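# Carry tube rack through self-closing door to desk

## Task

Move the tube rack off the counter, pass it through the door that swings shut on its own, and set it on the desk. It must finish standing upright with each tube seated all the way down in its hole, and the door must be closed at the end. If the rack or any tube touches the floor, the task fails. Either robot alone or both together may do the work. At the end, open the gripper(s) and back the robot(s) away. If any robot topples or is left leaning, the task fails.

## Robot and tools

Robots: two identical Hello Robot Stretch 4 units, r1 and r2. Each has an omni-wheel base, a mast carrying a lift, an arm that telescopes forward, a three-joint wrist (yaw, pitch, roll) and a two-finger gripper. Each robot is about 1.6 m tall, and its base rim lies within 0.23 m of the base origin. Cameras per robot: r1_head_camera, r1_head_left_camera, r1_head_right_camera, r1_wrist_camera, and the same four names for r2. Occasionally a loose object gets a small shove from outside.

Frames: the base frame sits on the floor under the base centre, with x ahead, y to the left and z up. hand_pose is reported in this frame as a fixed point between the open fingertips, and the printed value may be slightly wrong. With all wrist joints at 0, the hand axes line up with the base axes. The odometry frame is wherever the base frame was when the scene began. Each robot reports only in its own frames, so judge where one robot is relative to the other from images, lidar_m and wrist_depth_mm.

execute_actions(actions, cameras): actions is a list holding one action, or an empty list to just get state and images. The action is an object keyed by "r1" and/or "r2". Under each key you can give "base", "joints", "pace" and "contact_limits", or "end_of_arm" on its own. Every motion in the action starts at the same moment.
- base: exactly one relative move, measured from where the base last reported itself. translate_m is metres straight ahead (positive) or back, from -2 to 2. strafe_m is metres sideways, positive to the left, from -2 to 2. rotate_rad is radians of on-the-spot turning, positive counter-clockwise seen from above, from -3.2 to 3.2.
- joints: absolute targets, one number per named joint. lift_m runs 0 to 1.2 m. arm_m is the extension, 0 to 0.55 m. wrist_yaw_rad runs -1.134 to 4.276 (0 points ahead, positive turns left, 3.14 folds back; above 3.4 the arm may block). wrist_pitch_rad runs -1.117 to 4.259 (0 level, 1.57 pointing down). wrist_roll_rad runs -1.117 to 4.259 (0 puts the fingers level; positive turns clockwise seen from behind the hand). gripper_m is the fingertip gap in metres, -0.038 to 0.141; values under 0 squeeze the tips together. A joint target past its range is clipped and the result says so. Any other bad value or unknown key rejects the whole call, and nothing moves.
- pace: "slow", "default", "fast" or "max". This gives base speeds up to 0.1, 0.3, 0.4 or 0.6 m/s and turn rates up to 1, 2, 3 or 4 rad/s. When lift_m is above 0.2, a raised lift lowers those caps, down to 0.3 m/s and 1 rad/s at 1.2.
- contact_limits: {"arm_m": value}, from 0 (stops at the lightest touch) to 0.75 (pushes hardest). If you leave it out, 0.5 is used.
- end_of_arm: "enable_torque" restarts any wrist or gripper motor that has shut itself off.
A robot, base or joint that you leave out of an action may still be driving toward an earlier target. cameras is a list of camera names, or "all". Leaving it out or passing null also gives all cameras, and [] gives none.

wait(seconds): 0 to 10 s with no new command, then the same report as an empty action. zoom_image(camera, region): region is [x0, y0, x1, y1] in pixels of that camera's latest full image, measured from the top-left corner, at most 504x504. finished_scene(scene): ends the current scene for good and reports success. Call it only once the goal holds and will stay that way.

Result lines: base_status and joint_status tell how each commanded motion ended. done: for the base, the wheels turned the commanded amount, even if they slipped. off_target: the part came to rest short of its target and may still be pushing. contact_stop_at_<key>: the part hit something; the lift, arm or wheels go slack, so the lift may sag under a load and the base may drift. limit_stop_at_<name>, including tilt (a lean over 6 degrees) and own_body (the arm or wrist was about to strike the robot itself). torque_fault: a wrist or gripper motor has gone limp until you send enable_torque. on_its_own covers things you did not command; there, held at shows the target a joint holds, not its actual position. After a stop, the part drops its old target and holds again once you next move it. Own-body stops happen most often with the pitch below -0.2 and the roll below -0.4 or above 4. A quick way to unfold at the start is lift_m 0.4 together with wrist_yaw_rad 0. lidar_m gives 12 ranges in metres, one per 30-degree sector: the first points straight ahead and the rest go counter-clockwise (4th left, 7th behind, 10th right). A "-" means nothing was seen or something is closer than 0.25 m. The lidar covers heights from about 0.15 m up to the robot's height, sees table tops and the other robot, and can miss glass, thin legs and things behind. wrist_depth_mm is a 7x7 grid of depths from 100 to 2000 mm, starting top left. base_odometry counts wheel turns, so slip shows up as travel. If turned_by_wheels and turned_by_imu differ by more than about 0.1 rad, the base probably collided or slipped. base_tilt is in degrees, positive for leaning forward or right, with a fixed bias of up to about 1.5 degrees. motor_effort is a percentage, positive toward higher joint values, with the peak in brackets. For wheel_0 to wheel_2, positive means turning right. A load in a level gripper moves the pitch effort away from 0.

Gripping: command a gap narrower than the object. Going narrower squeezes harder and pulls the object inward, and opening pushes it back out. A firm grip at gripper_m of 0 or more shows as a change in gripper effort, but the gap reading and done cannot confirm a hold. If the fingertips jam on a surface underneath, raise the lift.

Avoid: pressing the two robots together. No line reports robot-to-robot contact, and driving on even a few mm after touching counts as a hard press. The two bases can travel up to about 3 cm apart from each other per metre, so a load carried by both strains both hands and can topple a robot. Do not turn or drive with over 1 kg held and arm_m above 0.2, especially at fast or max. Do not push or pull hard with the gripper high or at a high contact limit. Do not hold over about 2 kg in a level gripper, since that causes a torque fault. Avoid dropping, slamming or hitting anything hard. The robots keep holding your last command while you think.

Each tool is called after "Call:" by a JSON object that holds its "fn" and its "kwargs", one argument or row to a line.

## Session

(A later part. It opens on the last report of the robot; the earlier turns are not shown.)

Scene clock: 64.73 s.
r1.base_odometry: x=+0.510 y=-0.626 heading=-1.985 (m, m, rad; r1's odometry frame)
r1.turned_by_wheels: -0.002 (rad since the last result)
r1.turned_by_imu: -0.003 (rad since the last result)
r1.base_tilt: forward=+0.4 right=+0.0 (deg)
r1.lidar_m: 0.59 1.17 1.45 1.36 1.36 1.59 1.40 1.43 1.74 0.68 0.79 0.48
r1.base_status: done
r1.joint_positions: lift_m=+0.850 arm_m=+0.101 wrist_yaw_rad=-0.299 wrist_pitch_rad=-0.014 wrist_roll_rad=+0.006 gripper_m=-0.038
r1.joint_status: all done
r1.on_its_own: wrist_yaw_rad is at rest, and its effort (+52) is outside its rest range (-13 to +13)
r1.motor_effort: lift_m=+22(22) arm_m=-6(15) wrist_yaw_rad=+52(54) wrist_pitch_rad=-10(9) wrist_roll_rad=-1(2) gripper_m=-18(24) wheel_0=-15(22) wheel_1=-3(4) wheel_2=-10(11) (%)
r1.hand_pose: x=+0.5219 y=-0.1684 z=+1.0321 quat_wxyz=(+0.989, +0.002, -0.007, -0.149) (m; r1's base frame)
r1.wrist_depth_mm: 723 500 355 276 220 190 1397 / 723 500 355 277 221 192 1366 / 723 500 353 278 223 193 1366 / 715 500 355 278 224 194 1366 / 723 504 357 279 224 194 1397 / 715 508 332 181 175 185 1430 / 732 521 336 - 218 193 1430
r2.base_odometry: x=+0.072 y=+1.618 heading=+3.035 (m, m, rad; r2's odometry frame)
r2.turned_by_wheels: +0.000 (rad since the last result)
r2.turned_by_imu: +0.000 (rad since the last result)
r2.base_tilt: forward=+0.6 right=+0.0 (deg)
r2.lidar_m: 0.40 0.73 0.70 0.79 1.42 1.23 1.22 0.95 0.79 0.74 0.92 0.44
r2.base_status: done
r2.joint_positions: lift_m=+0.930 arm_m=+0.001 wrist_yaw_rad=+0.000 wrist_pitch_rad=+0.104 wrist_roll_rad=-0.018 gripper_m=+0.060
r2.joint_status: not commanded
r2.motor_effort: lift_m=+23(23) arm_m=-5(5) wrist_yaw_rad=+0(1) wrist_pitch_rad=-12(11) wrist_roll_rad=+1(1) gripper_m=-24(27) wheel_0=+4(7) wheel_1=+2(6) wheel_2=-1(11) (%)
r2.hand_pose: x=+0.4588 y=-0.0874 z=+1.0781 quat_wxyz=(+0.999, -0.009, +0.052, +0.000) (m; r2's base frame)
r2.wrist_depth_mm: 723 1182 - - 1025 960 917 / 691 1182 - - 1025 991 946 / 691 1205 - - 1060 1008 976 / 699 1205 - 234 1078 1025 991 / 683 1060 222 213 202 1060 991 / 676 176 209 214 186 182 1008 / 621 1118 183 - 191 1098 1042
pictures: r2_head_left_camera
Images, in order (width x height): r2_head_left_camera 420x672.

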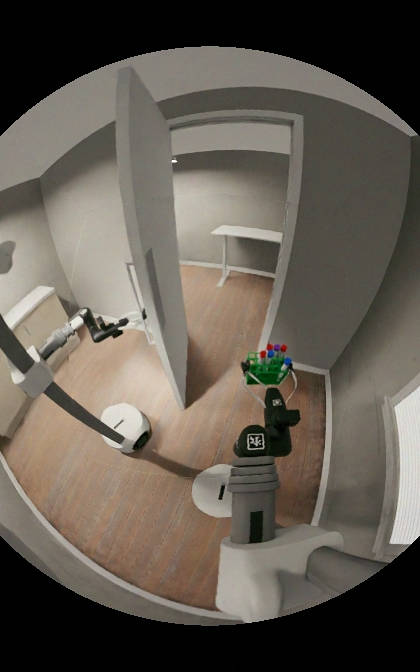

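Call:
{"fn": "execute_actions", "kwargs": {
  "actions": [
    {"r1":{"base":{"strafe_m":0.08},"joints":{"arm_m":0.07,"wrist_yaw_rad":-0.37},"pace":"slow"},"r2":{"base":{"rotate_rad":0.07},"pace":"slow"}}
  ],
  "cameras": []
}}

Call:
{"fn": "execute_actions", "kwargs": {
  "actions": [
    {"r2":{"base":{"translate_m":0.8}}}
  ],
  "cameras": ["r2_head_left_camera","r2_wrist_camera"]
}}

Scene clock: 68.97 s.
r1.base_odometry: x=+0.583 y=-0.658 heading=-1.987 (m, m, rad; r1's odometry frame)
r1.turned_by_wheels: -0.001 (rad since the last result)
r1.turned_by_imu: +0.000 (rad since the last result)
r1.base_tilt: forward=+0.4 right=-0.1 (deg)
r1.lidar_m: 0.60 1.17 1.42 1.25 1.28 1.59 1.40 1.44 1.80 0.76 0.85 0.46
r1.base_status: done
r1.joint_positions: lift_m=+0.850 arm_m=+0.071 wrist_yaw_rad=-0.376 wrist_pitch_rad=-0.014 wrist_roll_rad=+0.006 gripper_m=-0.037
r1.joint_status: all done
r1.on_its_own: wrist_yaw_rad is at rest, and its effort (+14) is outside its rest range (-13 to +13)
r1.motor_effort: lift_m=+22(22) arm_m=-8(15) wrist_yaw_rad=+14(53) wrist_pitch_rad=-8(10) wrist_roll_rad=-1(2) gripper_m=-19(25) wheel_0=-12(23) wheel_1=-3(3) wheel_2=-2(7) (%)
r1.hand_pose: x=+0.4786 y=-0.1872 z=+1.0321 quat_wxyz=(+0.982, +0.001, -0.008, -0.187) (m; r1's base frame)
r1.wrist_depth_mm: 750 530 359 250 222 190 1464 / 741 525 359 250 224 191 1464 / 732 530 359 251 224 191 1464 / 741 521 359 252 225 192 1464 / 750 530 364 253 226 193 1464 / 741 539 334 182 179 186 1464 / 750 549 351 - 219 192 1464
r2.base_odometry: x=+0.072 y=+1.618 heading=+3.105 (m, m, rad; r2's odometry frame)
r2.turned_by_wheels: +0.069 (rad since the last result)
r2.turned_by_imu: +0.068 (rad since the last result)
r2.base_tilt: forward=+0.5 right=+0.0 (deg)
r2.lidar_m: 0.41 0.80 0.79 2.23 1.35 1.22 1.24 0.91 0.76 0.78 0.97 0.42
r2.base_status: done
r2.joint_positions: lift_m=+0.930 arm_m=+0.001 wrist_yaw_rad=+0.000 wrist_pitch_rad=+0.104 wrist_roll_rad=-0.018 gripper_m=+0.060
r2.joint_status: not commanded
r2.motor_effort: lift_m=+23(23) arm_m=-5(5) wrist_yaw_rad=+1(1) wrist_pitch_rad=-12(11) wrist_roll_rad=+1(1) gripper_m=-24(30) wheel_0=-5(6) wheel_1=-1(3) wheel_2=-4(5) (%)
r2.hand_pose: x=+0.4588 y=-0.0874 z=+1.0781 quat_wxyz=(+0.999, -0.009, +0.052, +0.000) (m; r2's base frame)
r2.wrist_depth_mm: 691 991 - - - 946 917 / 691 991 - - - 976 931 / 691 1025 - - - 991 946 / 699 1025 - 233 1042 1042 960 / 691 931 220 211 202 1042 991 / 683 176 209 213 186 182 1008 / 640 991 179 - 191 1078 1008
pictures: none
No camera images: the call's "cameras" was empty. Leave "cameras" out to get every camera's image.

Scene clock: 73.10 s.
r1.base_odometry: x=+0.583 y=-0.658 heading=-1.987 (m, m, rad; r1's odometry frame)
r1.turned_by_wheels: +0.000 (rad since the last result)
r1.turned_by_imu: +0.000 (rad since the last result)
r1.base_tilt: forward=+0.4 right=-0.1 (deg)
r1.lidar_m: 0.64 1.15 1.42 1.27 1.28 1.58 1.41 1.44 1.76 1.76 0.73 0.43
r1.base_status: not commanded
r1.joint_positions: lift_m=+0.850 arm_m=+0.071 wrist_yaw_rad=-0.376 wrist_pitch_rad=-0.014 wrist_roll_rad=+0.006 gripper_m=-0.037
r1.joint_status: not commanded
r1.on_its_own: wrist_yaw_rad is at rest, and its effort (+15) is outside its rest range (-13 to +13)
r1.motor_effort: lift_m=+22(22) arm_m=-8(8) wrist_yaw_rad=+15(17) wrist_pitch_rad=-9(9) wrist_roll_rad=-1(1) gripper_m=-20(20) wheel_0=-11(12) wheel_1=-3(3) wheel_2=-1(2) (%)
r1.hand_pose: x=+0.4786 y=-0.1872 z=+1.0321 quat_wxyz=(+0.982, +0.001, -0.008, -0.187) (m; r1's base frame)
r1.wrist_depth_mm: 741 535 359 250 222 190 585 / 741 525 359 250 223 191 484 / 741 525 359 251 224 192 500 / 741 525 362 253 225 193 597 / 741 530 362 252 226 193 585 / 750 544 334 182 179 186 585 / 759 549 349 - 219 191 585
r2.base_odometry: x=-0.728 y=+1.648 heading=+3.105 (m, m, rad; r2's odometry frame)
r2.turned_by_wheels: +0.000 (rad since the last result)
r2.turned_by_imu: +0.000 (rad since the last result)
r2.base_tilt: forward=+0.6 right=+0.0 (deg)
r2.lidar_m: 0.41 0.45 0.32 0.33 0.69 1.99 1.99 1.20 1.08 1.06 0.64 0.43
r2.base_status: done
r2.joint_positions: lift_m=+0.930 arm_m=+0.001 wrist_yaw_rad=+0.000 wrist_pitch_rad=+0.104 wrist_roll_rad=-0.018 gripper_m=+0.060
r2.joint_status: not commanded
r2.motor_effort: lift_m=+22(23) arm_m=-5(5) wrist_yaw_rad=+1(1) wrist_pitch_rad=-11(10) wrist_roll_rad=+2(1) gripper_m=-24(26) wheel_0=+3(8) wheel_1=+1(9) wheel_2=+2(10) (%)
r2.hand_pose: x=+0.4588 y=-0.0874 z=+1.0781 quat_wxyz=(+0.999, -0.009, +0.052, +0.000) (m; r2's base frame)
r2.wrist_depth_mm: - - - - - - - / - - - - - - - / - - - - - - - / 634 - - 233 1756 - - / 634 - 220 210 202 - - / 634 176 210 213 186 181 - / 591 1863 183 - 190 1808 1863
pictures: r2_head_left_camera, r2_wrist_camera
Images, in order (width x height): r2_head_left_camera 420x672, r2_wrist_camera 616x392.

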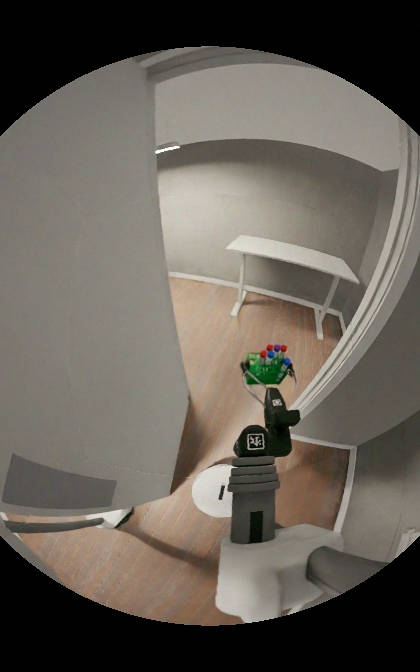

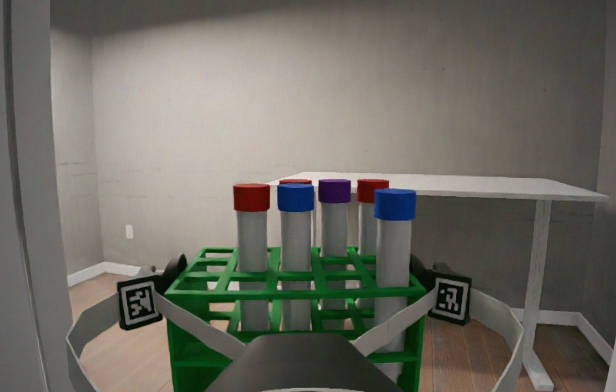

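Call:
{"fn": "execute_actions", "kwargs": {
  "actions": [
    {"r2":{"base":{"translate_m":1.15},"joints":{"lift_m":0.98}}}
  ],
  "cameras": []
}}

Call:
{"fn": "execute_actions", "kwargs": {
  "actions": [
    {"r1":{"joints":{"gripper_m":0.05}},"r2":{"base":{"rotate_rad":-0.55},"pace":"slow"}}
  ],
  "cameras": []
}}

Call:
{"fn": "execute_actions", "kwargs": {
  "actions": [
    {"r1":{"base":{"translate_m":-0.25},"pace":"slow"},"r2":{"base":{"translate_m":0.55}}}
  ],
  "cameras": ["r1_head_left_camera","r2_head_left_camera"]
}}

Scene clock: 81.37 s.
r1.base_odometry: x=+0.583 y=-0.658 heading=-1.987 (m, m, rad; r1's odometry frame)
r1.turned_by_wheels: +0.000 (rad since the last result)
r1.turned_by_imu: +0.001 (rad since the last result)
r1.base_tilt: forward=+0.4 right=-0.1 (deg)
r1.lidar_m: 0.64 1.16 1.40 1.26 1.30 1.60 1.41 1.45 1.79 1.79 1.78 0.44
r1.base_status: not commanded
r1.joint_positions: lift_m=+0.850 arm_m=+0.071 wrist_yaw_rad=-0.376 wrist_pitch_rad=-0.014 wrist_roll_rad=+0.006 gripper_m=-0.037
r1.joint_status: not commanded
r1.on_its_own: wrist_yaw_rad is at rest, and its effort (+14) is outside its rest range (-13 to +13)
r1.motor_effort: lift_m=+22(22) arm_m=-8(8) wrist_yaw_rad=+14(15) wrist_pitch_rad=-9(9) wrist_roll_rad=-2(3) gripper_m=-18(20) wheel_0=-11(11) wheel_1=-3(2) wheel_2=-1(2) (%)
r1.hand_pose: x=+0.4786 y=-0.1872 z=+1.0321 quat_wxyz=(+0.982, +0.001, -0.008, -0.187) (m; r1's base frame)
r1.wrist_depth_mm: 750 530 357 250 222 190 1464 / 732 525 359 250 223 191 1464 / 732 525 357 251 224 192 1464 / 741 525 362 252 225 193 1464 / 741 535 364 253 225 193 1499 / 741 539 336 182 179 186 1464 / 759 554 349 - 220 192 1499
r2.base_odometry: x=-1.877 y=+1.689 heading=+3.106 (m, m, rad; r2's odometry frame)
r2.turned_by_wheels: +0.000 (rad since the last result)
r2.turned_by_imu: +0.000 (rad since the last result)
r2.base_tilt: forward=+0.7 right=+0.1 (deg)
r2.lidar_m: 0.38 2.01 2.24 0.63 0.40 0.46 2.66 0.74 0.86 1.48 0.90 0.44
r2.base_status: done
r2.joint_positions: lift_m=+0.980 arm_m=+0.001 wrist_yaw_rad=+0.000 wrist_pitch_rad=+0.104 wrist_roll_rad=-0.018 gripper_m=+0.060
r2.joint_status: all done
r2.motor_effort: lift_m=+22(24) arm_m=-6(5) wrist_yaw_rad=+1(1) wrist_pitch_rad=-12(11) wrist_roll_rad=+1(1) gripper_m=-26(25) wheel_0=+4(8) wheel_1=+1(6) wheel_2=+0(11) (%)
r2.hand_pose: x=+0.4588 y=-0.0874 z=+1.1282 quat_wxyz=(+0.999, -0.009, +0.052, +0.000) (m; r2's base frame)
r2.wrist_depth_mm: 1708 1576 1464 1397 1308 1205 1138 / 1808 1618 1499 1430 1336 1229 1182 / 1808 1708 1499 1430 1336 1255 1182 / 1808 1708 1576 233 1336 1281 1205 / 1921 1756 221 211 203 866 831 / - 175 210 213 185 182 585 / 1863 1863 183 - 190 1366 1255
pictures: none
No camera images: the call's "cameras" was empty. Leave "cameras" out to get every camera's image.

Scene clock: 83.13 s.
r1.base_odometry: x=+0.583 y=-0.658 heading=-1.987 (m, m, rad; r1's odometry frame)
r1.turned_by_wheels: +0.000 (rad since the last result)
r1.turned_by_imu: +0.000 (rad since the last result)
r1.base_tilt: forward=+0.4 right=+0.0 (deg)
r1.lidar_m: 0.64 1.19 1.41 1.27 1.29 1.59 1.41 1.43 1.80 1.77 1.79 0.47
r1.base_status: not commanded
r1.joint_positions: lift_m=+0.850 arm_m=+0.071 wrist_yaw_rad=-0.379 wrist_pitch_rad=-0.015 wrist_roll_rad=+0.006 gripper_m=+0.050
r1.joint_status: all done
r1.on_its_own: wrist_yaw_rad is at rest, and its effort (+25) is outside its rest range (-13 to +13)
r1.motor_effort: lift_m=+22(22) arm_m=-6(8) wrist_yaw_rad=+25(36) wrist_pitch_rad=-8(7) wrist_roll_rad=-3(0) gripper_m=-10(19) wheel_0=-10(11) wheel_1=-3(3) wheel_2=-5(5) (%)
r1.hand_pose: x=+0.4776 y=-0.1880 z=+1.0322 quat_wxyz=(+0.982, +0.001, -0.008, -0.188) (m; r1's base frame)
r1.wrist_depth_mm: 741 554 392 309 247 218 1430 / 732 549 392 309 248 220 1464 / 732 549 394 309 243 220 1464 / 732 549 394 310 243 221 1499 / 732 559 397 310 238 221 1499 / 741 564 194 301 196 216 1464 / 759 569 402 - 244 213 1499
r2.base_odometry: x=-1.877 y=+1.689 heading=+2.556 (m, m, rad; r2's odometry frame)
r2.turned_by_wheels: -0.549 (rad since the last result)
r2.turned_by_imu: -0.542 (rad since the last result)
r2.base_tilt: forward=+0.7 right=+0.0 (deg)
r2.lidar_m: 0.41 0.79 1.98 2.22 0.63 0.39 0.46 1.25 0.74 0.79 1.46 0.44
r2.base_status: done
r2.joint_positions: lift_m=+0.980 arm_m=+0.001 wrist_yaw_rad=+0.000 wrist_pitch_rad=+0.104 wrist_roll_rad=-0.018 gripper_m=+0.060
r2.joint_status: not commanded
r2.motor_effort: lift_m=+22(22) arm_m=-5(5) wrist_yaw_rad=+0(1) wrist_pitch_rad=-13(12) wrist_roll_rad=+2(1) gripper_m=-21(29) wheel_0=+4(7) wheel_1=+3(4) wheel_2=+5(6) (%)
r2.hand_pose: x=+0.4588 y=-0.0874 z=+1.1282 quat_wxyz=(+0.999, -0.009, +0.052, +0.000) (m; r2's base frame)
r2.wrist_depth_mm: 1160 1229 1336 1397 1499 1576 1430 / 1205 1255 1366 1430 1499 1661 1430 / 1255 1281 1397 1464 1537 1708 1464 / 1281 1308 1366 232 1229 1708 1464 / 831 854 222 212 202 946 1078 / 585 176 210 213 186 181 1464 / 1308 1397 183 - 190 1661 1464
pictures: none
No camera images: the call's "cameras" was empty. Leave "cameras" out to get every camera's image.

Scene clock: 86.90 s.
r1.base_odometry: x=+0.684 y=-0.430 heading=-1.987 (m, m, rad; r1's odometry frame)
r1.turned_by_wheels: +0.000 (rad since the last result)
r1.turned_by_imu: +0.002 (rad since the last result)
r1.base_tilt: forward=+0.4 right=-0.1 (deg)
r1.lidar_m: 1.36 1.39 1.37 1.23 1.23 1.30 1.17 1.20 1.46 1.81 1.84 1.37
r1.base_status: done
r1.joint_positions: lift_m=+0.850 arm_m=+0.071 wrist_yaw_rad=-0.370 wrist_pitch_rad=-0.015 wrist_roll_rad=+0.006 gripper_m=+0.050
r1.joint_status: not commanded
r1.motor_effort: lift_m=+22(22) arm_m=-6(6) wrist_yaw_rad=-1(24) wrist_pitch_rad=-7(7) wrist_roll_rad=-1(2) gripper_m=-3(9) wheel_0=-1(12) wheel_1=+0(8) wheel_2=+1(7) (%)
r1.hand_pose: x=+0.4792 y=-0.1859 z=+1.0322 quat_wxyz=(+0.983, +0.001, -0.008, -0.184) (m; r1's base frame)
r1.wrist_depth_mm: 976 1042 1098 1138 1618 1808 1499 / 946 1042 1078 1138 1661 1808 1499 / 976 1042 1098 1138 1661 1863 1537 / 960 1060 1098 1118 1661 1808 1537 / 960 1042 1078 1138 1708 1863 1499 / 960 1060 193 1138 193 1756 1499 / 960 1025 1098 - 1661 1708 1499
r2.base_odometry: x=-2.335 y=+1.993 heading=+2.557 (m, m, rad; r2's odometry frame)
r2.turned_by_wheels: +0.000 (rad since the last result)
r2.turned_by_imu: +0.000 (rad since the last result)
r2.base_tilt: forward=+0.6 right=+0.0 (deg)
r2.lidar_m: 0.26 0.25 0.32 2.34 1.62 0.97 0.93 1.03 1.09 1.35 0.59 0.34
r2.base_status: done
r2.joint_positions: lift_m=+0.980 arm_m=+0.001 wrist_yaw_rad=+0.000 wrist_pitch_rad=+0.104 wrist_roll_rad=-0.018 gripper_m=+0.060
r2.joint_status: not commanded
r2.motor_effort: lift_m=+22(22) arm_m=-5(5) wrist_yaw_rad=+0(0) wrist_pitch_rad=-13(12) wrist_roll_rad=+2(1) gripper_m=-28(23) wheel_0=+1(9) wheel_1=+2(3) wheel_2=+1(11) (%)
r2.hand_pose: x=+0.4588 y=-0.0874 z=+1.1282 quat_wxyz=(+0.999, -0.009, +0.052, +0.000) (m; r2's base frame)
r2.wrist_depth_mm: 741 778 820 878 946 1008 1060 / 750 798 854 891 976 1008 1098 / 768 809 866 904 976 1042 1118 / 788 820 878 234 991 1078 1182 / 798 831 221 211 202 854 831 / 549 176 210 213 186 181 549 / 404 415 183 - 191 418 427
pictures: r1_head_left_camera, r2_head_left_camera
Images, in order (width x height): r1_head_left_camera 420x672, r2_head_left_camera 420x672.

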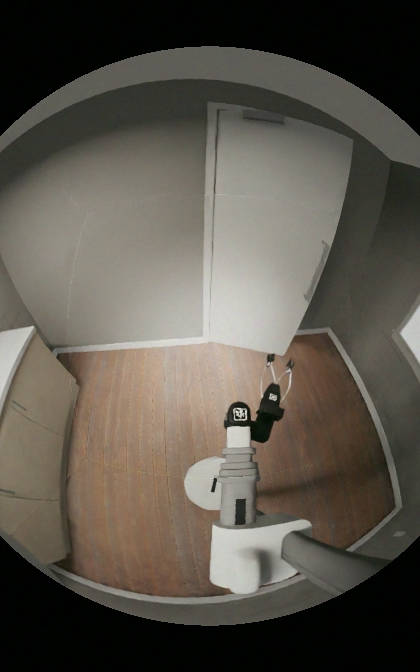

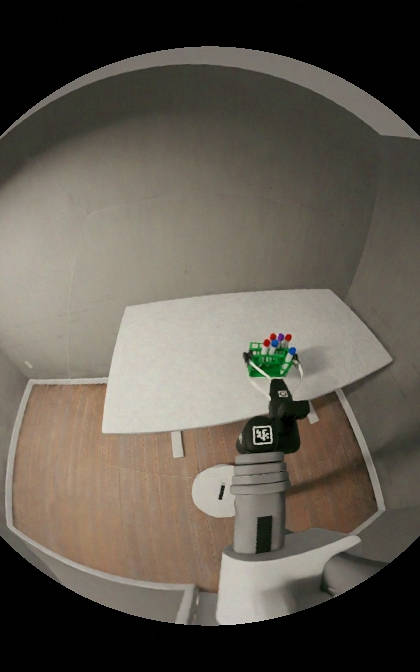

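Call:
{"fn": "execute_actions", "kwargs": {
  "actions": [
    {"r2":{"joints":{"lift_m":0.874,"arm_m":0.06},"pace":"slow"}}
  ],
  "cameras": []
}}

Call:
{"fn": "execute_actions", "kwargs": {
  "actions": [
    {"r2":{"joints":{"gripper_m":0.141}}}
  ],
  "cameras": []
}}

Call:
{"fn": "execute_actions", "kwargs": {
  "actions": [
    {"r2":{"base":{"translate_m":-0.4},"joints":{"arm_m":0}}}
  ],
  "cameras": ["r1_head_left_camera","r2_wrist_camera"]
}}

Scene clock: 92.40 s.
r1.base_odometry: x=+0.684 y=-0.430 heading=-1.987 (m, m, rad; r1's odometry frame)
r1.turned_by_wheels: +0.000 (rad since the last result)
r1.turned_by_imu: +0.001 (rad since the last result)
r1.base_tilt: forward=+0.4 right=-0.1 (deg)
r1.lidar_m: 1.37 1.40 1.38 1.23 1.22 1.34 1.15 1.20 1.45 1.80 1.82 1.59
r1.base_status: not commanded
r1.joint_positions: lift_m=+0.850 arm_m=+0.071 wrist_yaw_rad=-0.370 wrist_pitch_rad=-0.015 wrist_roll_rad=+0.006 gripper_m=+0.050
r1.joint_status: not commanded
r1.motor_effort: lift_m=+22(22) arm_m=-6(6) wrist_yaw_rad=+0(1) wrist_pitch_rad=-7(8) wrist_roll_rad=-2(1) gripper_m=-4(4) wheel_0=+0(0) wheel_1=+0(0) wheel_2=+1(1) (%)
r1.hand_pose: x=+0.4792 y=-0.1859 z=+1.0322 quat_wxyz=(+0.983, +0.001, -0.008, -0.184) (m; r1's base frame)
r1.wrist_depth_mm: 960 1060 1229 1430 1661 1808 1499 / 976 1060 1205 1397 1661 1808 1537 / 960 1078 1205 1397 1661 1863 1499 / 960 1060 1205 1366 1661 1808 1499 / 960 1078 1205 1397 1618 1863 1499 / 946 1078 194 1366 193 1756 1537 / 960 1042 1229 - 1708 1756 1537
r2.base_odometry: x=-2.335 y=+1.993 heading=+2.557 (m, m, rad; r2's odometry frame)
r2.turned_by_wheels: +0.000 (rad since the last result)
r2.turned_by_imu: -0.001 (rad since the last result)
r2.base_tilt: forward=+0.6 right=+0.0 (deg)
r2.lidar_m: 0.26 0.26 0.31 2.33 1.63 0.99 0.91 0.95 1.09 1.35 0.57 0.35
r2.base_status: not commanded
r2.joint_positions: lift_m=+0.874 arm_m=+0.059 wrist_yaw_rad=+0.000 wrist_pitch_rad=+0.104 wrist_roll_rad=-0.018 gripper_m=+0.060
r2.joint_status: all done
r2.motor_effort: lift_m=+17(22) arm_m=+6(6) wrist_yaw_rad=+1(1) wrist_pitch_rad=-12(11) wrist_roll_rad=+1(1) gripper_m=-27(28) wheel_0=+2(2) wheel_1=+2(2) wheel_2=+1(1) (%)
r2.hand_pose: x=+0.5168 y=-0.0874 z=+1.0226 quat_wxyz=(+0.999, -0.009, +0.052, +0.000) (m; r2's base frame)
r2.wrist_depth_mm: 699 750 778 831 878 931 1008 / 707 750 798 854 904 960 1025 / 732 768 809 866 917 976 1042 / 741 778 809 233 732 1008 1060 / 492 500 221 211 202 504 488 / 322 176 209 213 186 181 324 / 235 244 183 - 190 243 -
pictures: none
No camera images: the call's "cameras" was empty. Leave "cameras" out to get every camera's image.

Scene clock: 94.23 s.
r1.base_odometry: x=+0.684 y=-0.430 heading=-1.987 (m, m, rad; r1's odometry frame)
r1.turned_by_wheels: +0.000 (rad since the last result)
r1.turned_by_imu: +0.000 (rad since the last result)
r1.base_tilt: forward=+0.4 right=-0.1 (deg)
r1.lidar_m: 1.39 1.42 1.37 1.22 1.24 1.33 1.17 1.18 1.47 1.82 1.83 1.56
r1.base_status: not commanded
r1.joint_positions: lift_m=+0.850 arm_m=+0.071 wrist_yaw_rad=-0.370 wrist_pitch_rad=-0.015 wrist_roll_rad=+0.006 gripper_m=+0.050
r1.joint_status: not commanded
r1.motor_effort: lift_m=+22(22) arm_m=-6(6) wrist_yaw_rad=-2(0) wrist_pitch_rad=-6(6) wrist_roll_rad=-1(1) gripper_m=-2(4) wheel_0=-1(1) wheel_1=+0(0) wheel_2=+1(1) (%)
r1.hand_pose: x=+0.4792 y=-0.1859 z=+1.0322 quat_wxyz=(+0.983, +0.001, -0.008, -0.184) (m; r1's base frame)
r1.wrist_depth_mm: 976 1060 1205 1397 1661 1808 1499 / 946 1078 1205 1397 1661 1808 1537 / 976 1060 1229 1366 1618 1863 1499 / 960 1060 1229 1397 1661 1808 1499 / 960 1078 1205 1397 1708 1863 1537 / 960 1060 194 1366 193 1756 1537 / 960 1042 1229 - 1708 1708 1499
r2.base_odometry: x=-2.335 y=+1.993 heading=+2.557 (m, m, rad; r2's odometry frame)
r2.turned_by_wheels: +0.000 (rad since the last result)
r2.turned_by_imu: +0.000 (rad since the last result)
r2.base_tilt: forward=+0.6 right=+0.0 (deg)
r2.lidar_m: 0.27 0.25 0.33 2.34 1.65 1.01 0.92 0.95 1.04 1.36 0.57 0.34
r2.base_status: not commanded
r2.joint_positions: lift_m=+0.874 arm_m=+0.059 wrist_yaw_rad=+0.000 wrist_pitch_rad=+0.103 wrist_roll_rad=-0.018 gripper_m=+0.141
r2.joint_status: all done
r2.motor_effort: lift_m=+17(17) arm_m=+6(6) wrist_yaw_rad=+1(0) wrist_pitch_rad=-10(11) wrist_roll_rad=+1(1) gripper_m=+2(24) wheel_0=+2(2) wheel_1=+2(2) wheel_2=+1(1) (%)
r2.hand_pose: x=+0.5168 y=-0.0874 z=+1.0229 quat_wxyz=(+0.999, -0.009, +0.051, +0.000) (m; r2's base frame)
r2.wrist_depth_mm: 707 741 778 820 878 946 1008 / 715 750 798 854 904 946 1025 / 715 768 809 854 917 991 1042 / 732 768 820 255 854 991 1060 / 496 500 258 253 216 508 496 / 322 289 195 198 200 309 324 / 251 253 216 - 221 244 -
pictures: none
No camera images: the call's "cameras" was empty. Leave "cameras" out to get every camera's image.

Scene clock: 97.07 s.
r1.base_odometry: x=+0.684 y=-0.430 heading=-1.987 (m, m, rad; r1's odometry frame)
r1.turned_by_wheels: +0.000 (rad since the last result)
r1.turned_by_imu: +0.000 (rad since the last result)
r1.base_tilt: forward=+0.4 right=-0.1 (deg)
r1.lidar_m: 1.40 1.40 1.40 1.23 1.24 1.32 1.16 1.19 1.47 1.79 1.82 1.55
r1.base_status: not commanded
r1.joint_positions: lift_m=+0.850 arm_m=+0.071 wrist_yaw_rad=-0.370 wrist_pitch_rad=-0.015 wrist_roll_rad=+0.006 gripper_m=+0.050
r1.joint_status: not commanded
r1.motor_effort: lift_m=+22(22) arm_m=-6(6) wrist_yaw_rad=+0(1) wrist_pitch_rad=-8(8) wrist_roll_rad=+0(1) gripper_m=-3(3) wheel_0=-1(0) wheel_1=+0(0) wheel_2=+1(1) (%)
r1.hand_pose: x=+0.4792 y=-0.1859 z=+1.0322 quat_wxyz=(+0.983, +0.001, -0.008, -0.184) (m; r1's base frame)
r1.wrist_depth_mm: 960 1078 1205 1397 1661 1756 1537 / 946 1078 1229 1397 1661 1808 1537 / 960 1078 1229 1366 1618 1808 1537 / 960 1078 1229 1366 1661 1808 1499 / 960 1078 1182 1397 1661 1863 1464 / 960 1078 194 1366 193 1808 1537 / 960 1042 1205 - 1708 1708 1537
r2.base_odometry: x=-2.002 y=+1.772 heading=+2.557 (m, m, rad; r2's odometry frame)
r2.turned_by_wheels: +0.000 (rad since the last result)
r2.turned_by_imu: -0.001 (rad since the last result)
r2.base_tilt: forward=+0.6 right=+0.0 (deg)
r2.lidar_m: 0.63 0.65 1.78 2.25 0.90 0.55 0.54 0.55 0.70 1.13 1.29 0.78
r2.base_status: done
r2.joint_positions: lift_m=+0.874 arm_m=+0.001 wrist_yaw_rad=+0.000 wrist_pitch_rad=+0.103 wrist_roll_rad=-0.018 gripper_m=+0.141
r2.joint_status: all done
r2.motor_effort: lift_m=+18(17) arm_m=-5(7) wrist_yaw_rad=+0(1) wrist_pitch_rad=-8(10) wrist_roll_rad=+1(1) gripper_m=+1(5) wheel_0=-3(9) wheel_1=-1(7) wheel_2=+1(9) (%)
r2.hand_pose: x=+0.4589 y=-0.0874 z=+1.0229 quat_wxyz=(+0.999, -0.009, +0.051, +0.000) (m; r2's base frame)
r2.wrist_depth_mm: 1060 1118 1182 1255 1366 1464 1366 / 1098 1118 1205 1308 1336 1464 1397 / 1118 1182 1255 1308 1430 1537 1397 / 1060 1060 1060 741 1060 1060 1042 / 496 508 512 580 574 640 1366 / 732 1229 1281 1397 1464 1160 1464 / 759 1255 1308 - 1537 1182 1397
pictures: r1_head_left_camera, r2_wrist_camera
Images, in order (width x height): r1_head_left_camera 420x672, r2_wrist_camera 616x392.

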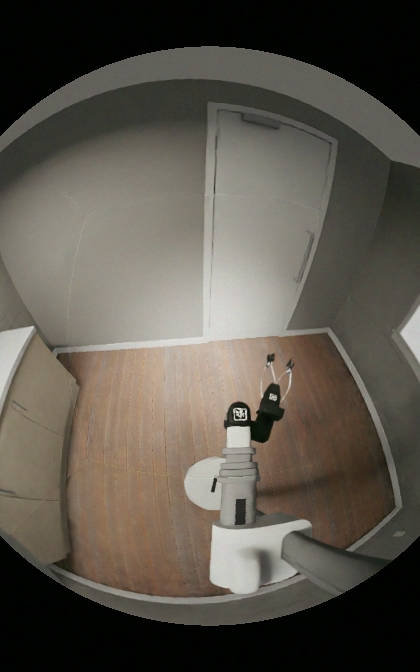

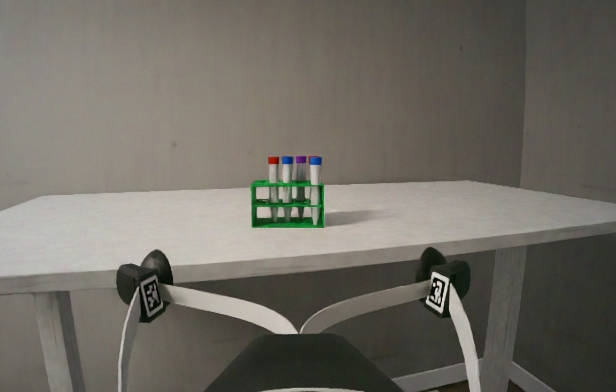

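Call:
{"fn": "finished_scene", "kwargs": {
  "scene": 2
}}

The scene is finished: the task was done.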